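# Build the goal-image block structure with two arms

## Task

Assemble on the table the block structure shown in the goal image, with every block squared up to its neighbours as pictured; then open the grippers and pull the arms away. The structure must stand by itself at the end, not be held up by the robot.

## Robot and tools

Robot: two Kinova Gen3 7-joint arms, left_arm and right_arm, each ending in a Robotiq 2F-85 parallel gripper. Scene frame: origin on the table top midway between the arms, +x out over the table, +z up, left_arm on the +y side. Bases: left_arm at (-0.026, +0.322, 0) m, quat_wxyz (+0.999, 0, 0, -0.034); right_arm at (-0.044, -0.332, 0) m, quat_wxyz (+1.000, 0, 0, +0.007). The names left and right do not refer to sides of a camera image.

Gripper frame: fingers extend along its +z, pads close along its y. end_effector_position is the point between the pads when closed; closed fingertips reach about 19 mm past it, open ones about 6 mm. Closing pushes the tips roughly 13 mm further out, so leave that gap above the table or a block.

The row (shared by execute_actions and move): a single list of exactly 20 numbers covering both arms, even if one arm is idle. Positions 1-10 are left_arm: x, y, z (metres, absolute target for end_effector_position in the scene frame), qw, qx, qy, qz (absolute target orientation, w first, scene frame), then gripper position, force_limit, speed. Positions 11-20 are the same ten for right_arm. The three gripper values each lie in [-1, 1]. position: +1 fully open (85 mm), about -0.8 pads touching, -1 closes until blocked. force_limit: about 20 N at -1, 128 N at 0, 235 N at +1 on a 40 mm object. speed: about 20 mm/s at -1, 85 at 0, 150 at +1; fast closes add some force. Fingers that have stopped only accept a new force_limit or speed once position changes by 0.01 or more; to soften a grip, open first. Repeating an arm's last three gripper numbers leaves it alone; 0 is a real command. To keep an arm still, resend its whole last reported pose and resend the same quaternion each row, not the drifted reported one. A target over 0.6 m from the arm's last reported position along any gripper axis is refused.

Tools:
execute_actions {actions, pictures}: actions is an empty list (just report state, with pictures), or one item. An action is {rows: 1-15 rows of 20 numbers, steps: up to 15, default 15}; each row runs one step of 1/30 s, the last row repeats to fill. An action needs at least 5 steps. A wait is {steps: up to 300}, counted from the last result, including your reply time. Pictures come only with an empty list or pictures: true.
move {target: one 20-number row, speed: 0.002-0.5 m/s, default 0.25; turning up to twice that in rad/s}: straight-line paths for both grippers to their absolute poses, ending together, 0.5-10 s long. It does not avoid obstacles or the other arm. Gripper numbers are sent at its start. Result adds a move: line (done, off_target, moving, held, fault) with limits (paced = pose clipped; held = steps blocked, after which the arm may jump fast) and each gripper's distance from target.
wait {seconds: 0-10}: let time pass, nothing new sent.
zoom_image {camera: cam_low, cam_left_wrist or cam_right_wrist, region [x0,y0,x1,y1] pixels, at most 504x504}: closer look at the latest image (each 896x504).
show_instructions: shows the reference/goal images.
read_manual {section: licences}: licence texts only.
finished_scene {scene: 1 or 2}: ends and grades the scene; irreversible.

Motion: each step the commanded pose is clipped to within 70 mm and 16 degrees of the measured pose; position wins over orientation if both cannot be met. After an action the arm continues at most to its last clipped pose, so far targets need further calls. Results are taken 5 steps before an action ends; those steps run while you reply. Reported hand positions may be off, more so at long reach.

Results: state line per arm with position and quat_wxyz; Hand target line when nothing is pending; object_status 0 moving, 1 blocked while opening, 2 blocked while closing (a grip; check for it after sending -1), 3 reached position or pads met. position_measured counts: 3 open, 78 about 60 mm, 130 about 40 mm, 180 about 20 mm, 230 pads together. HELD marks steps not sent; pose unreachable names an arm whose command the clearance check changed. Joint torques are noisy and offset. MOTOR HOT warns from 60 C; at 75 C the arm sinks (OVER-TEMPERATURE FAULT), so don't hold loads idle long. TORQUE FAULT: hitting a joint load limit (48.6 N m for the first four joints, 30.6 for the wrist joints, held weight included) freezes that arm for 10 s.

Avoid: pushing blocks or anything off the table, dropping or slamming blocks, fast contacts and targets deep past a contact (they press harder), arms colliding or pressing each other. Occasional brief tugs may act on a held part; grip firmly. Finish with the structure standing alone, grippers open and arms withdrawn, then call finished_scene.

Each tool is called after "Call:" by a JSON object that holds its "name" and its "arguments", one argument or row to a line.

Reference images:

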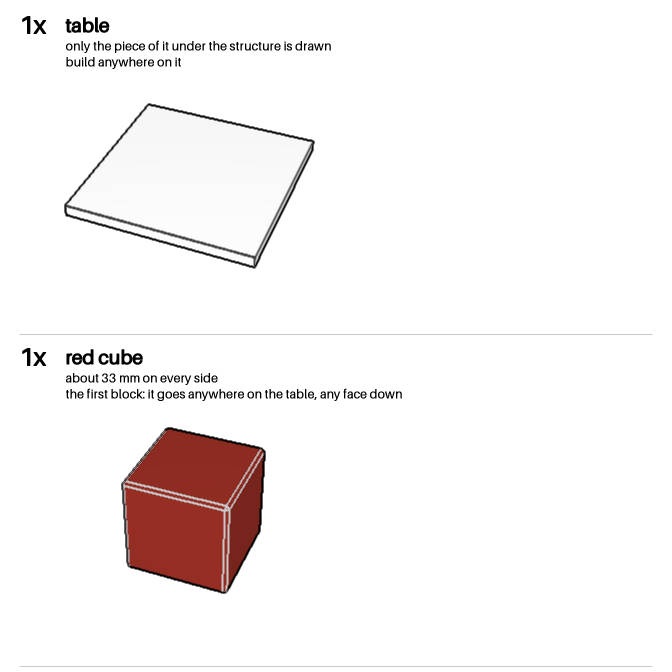

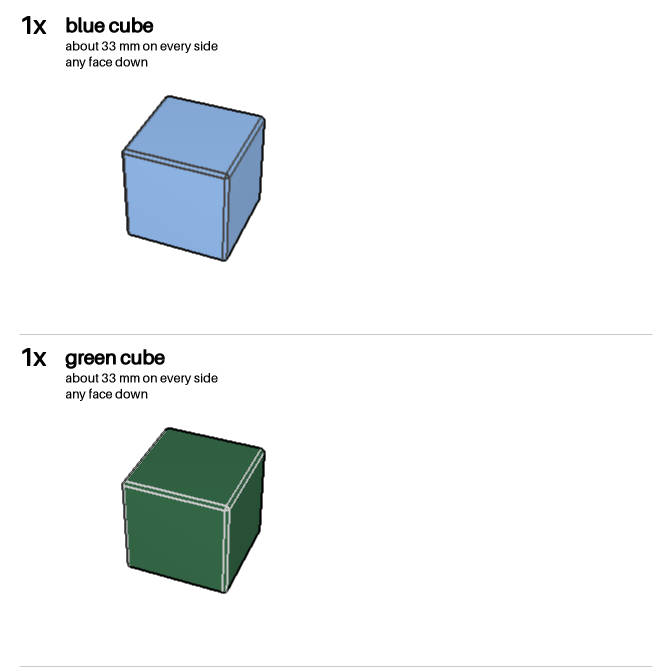

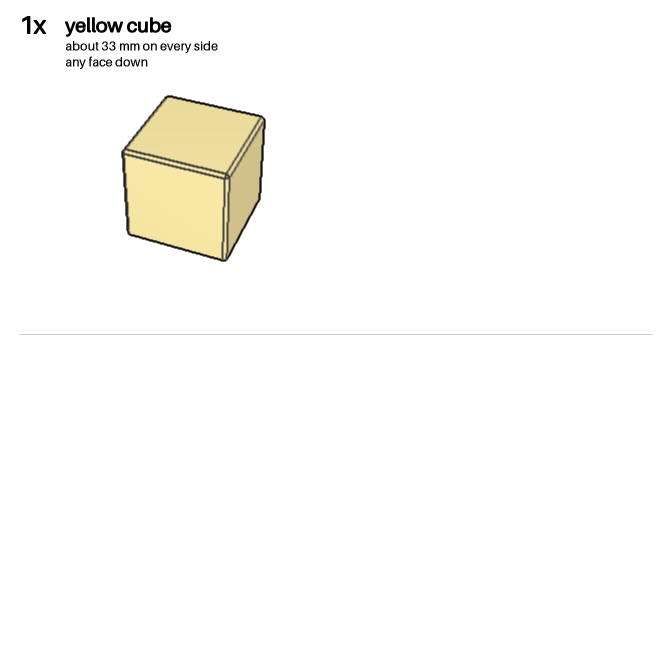

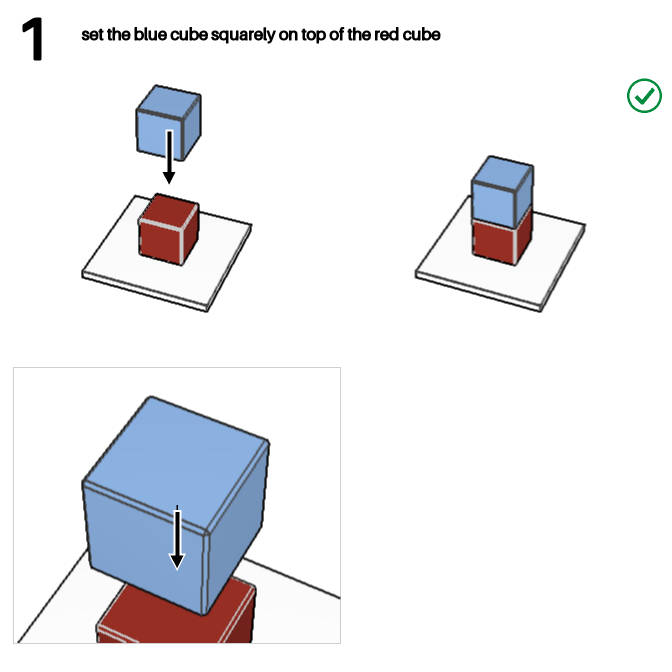

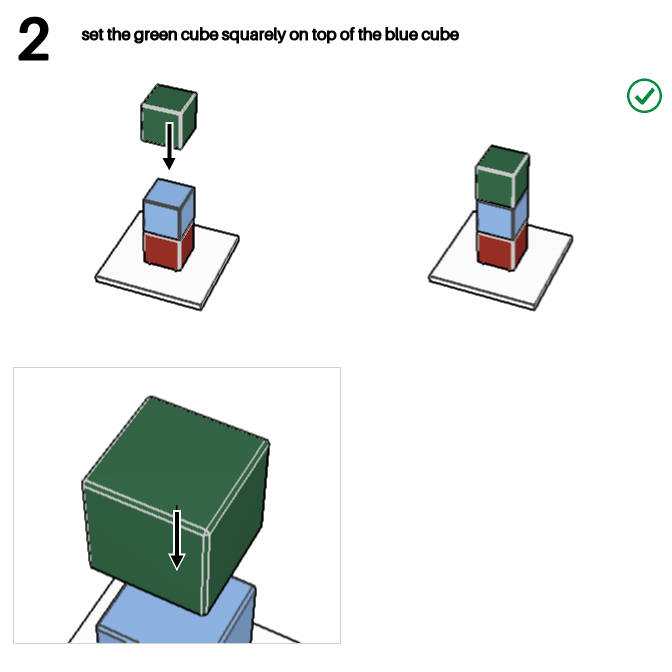

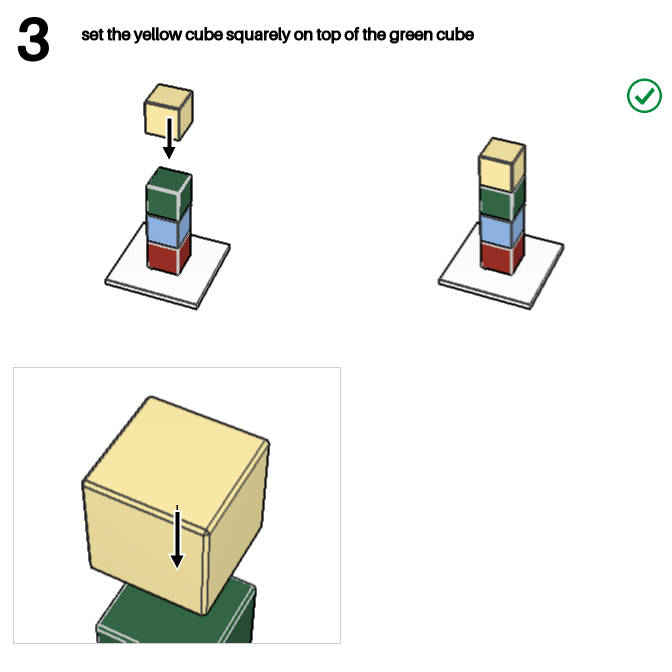

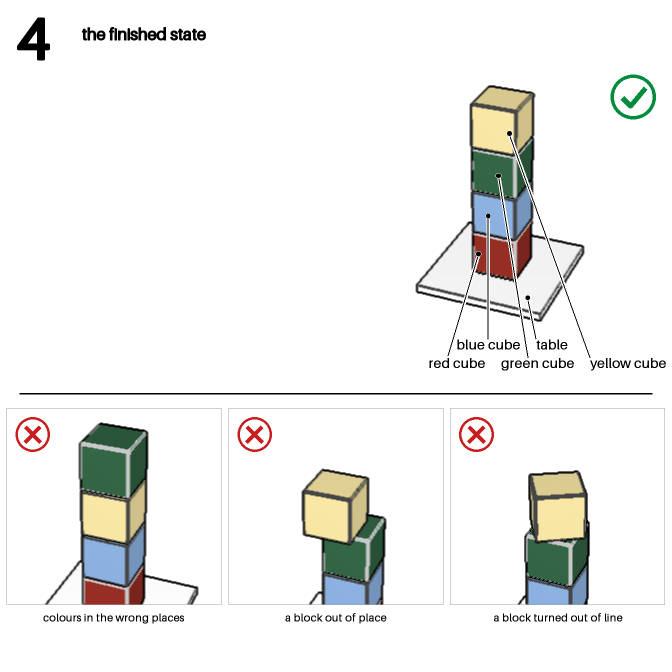

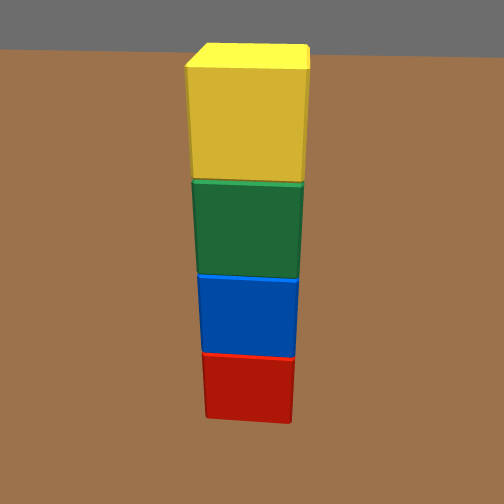

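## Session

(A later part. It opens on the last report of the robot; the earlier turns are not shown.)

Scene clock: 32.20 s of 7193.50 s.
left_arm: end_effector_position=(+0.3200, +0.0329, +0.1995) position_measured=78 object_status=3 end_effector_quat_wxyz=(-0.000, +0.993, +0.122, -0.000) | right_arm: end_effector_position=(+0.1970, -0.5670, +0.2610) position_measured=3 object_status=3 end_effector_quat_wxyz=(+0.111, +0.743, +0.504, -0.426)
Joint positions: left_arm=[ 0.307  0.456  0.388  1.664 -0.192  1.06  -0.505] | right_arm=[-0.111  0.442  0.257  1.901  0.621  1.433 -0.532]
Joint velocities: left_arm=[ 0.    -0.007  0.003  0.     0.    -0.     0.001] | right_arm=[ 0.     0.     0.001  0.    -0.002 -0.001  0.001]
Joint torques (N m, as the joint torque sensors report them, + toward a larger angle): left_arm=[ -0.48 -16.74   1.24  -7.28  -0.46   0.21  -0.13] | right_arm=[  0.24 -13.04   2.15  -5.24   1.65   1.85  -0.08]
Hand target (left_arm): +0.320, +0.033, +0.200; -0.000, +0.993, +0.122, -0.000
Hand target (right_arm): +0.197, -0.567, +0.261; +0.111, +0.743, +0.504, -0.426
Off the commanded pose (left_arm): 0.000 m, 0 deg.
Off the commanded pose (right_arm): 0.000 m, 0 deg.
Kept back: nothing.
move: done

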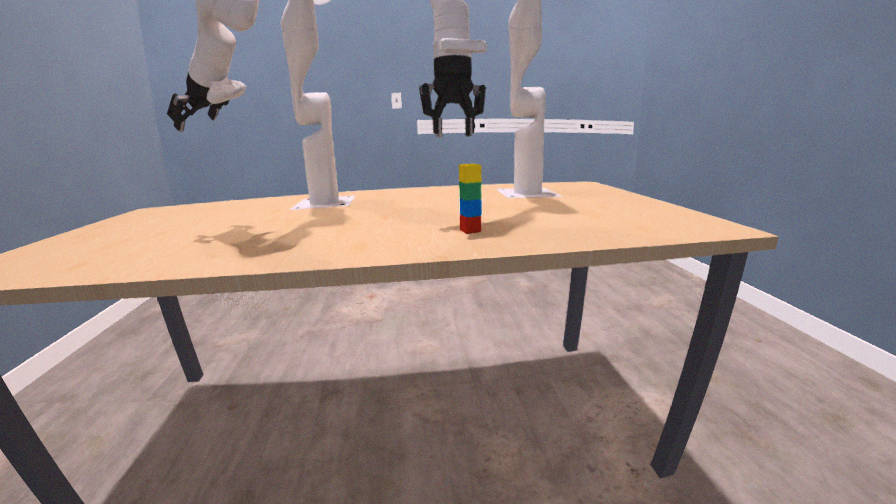

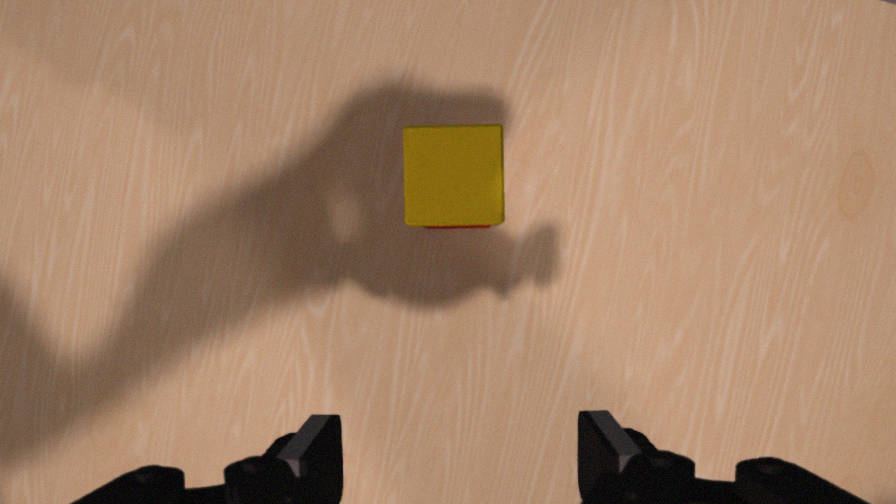

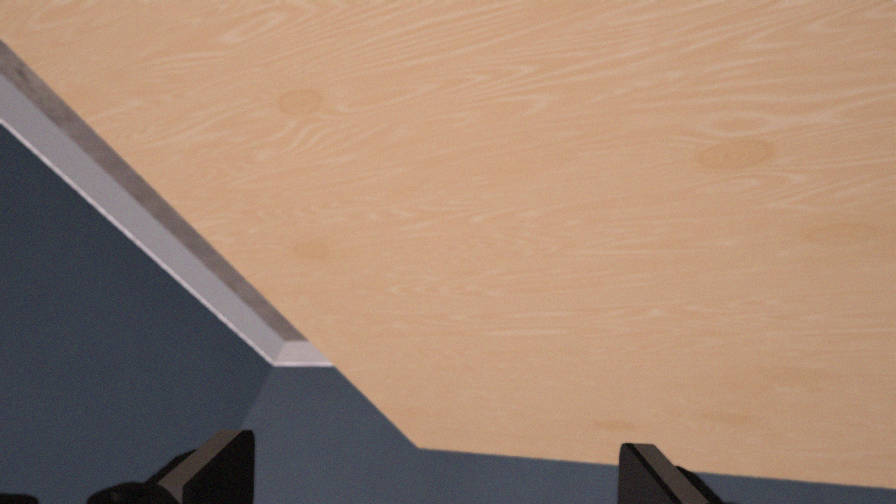

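Call:
{"name": "finished_scene", "arguments": {
  "scene": 1
}}

The scene is finished: the task was done.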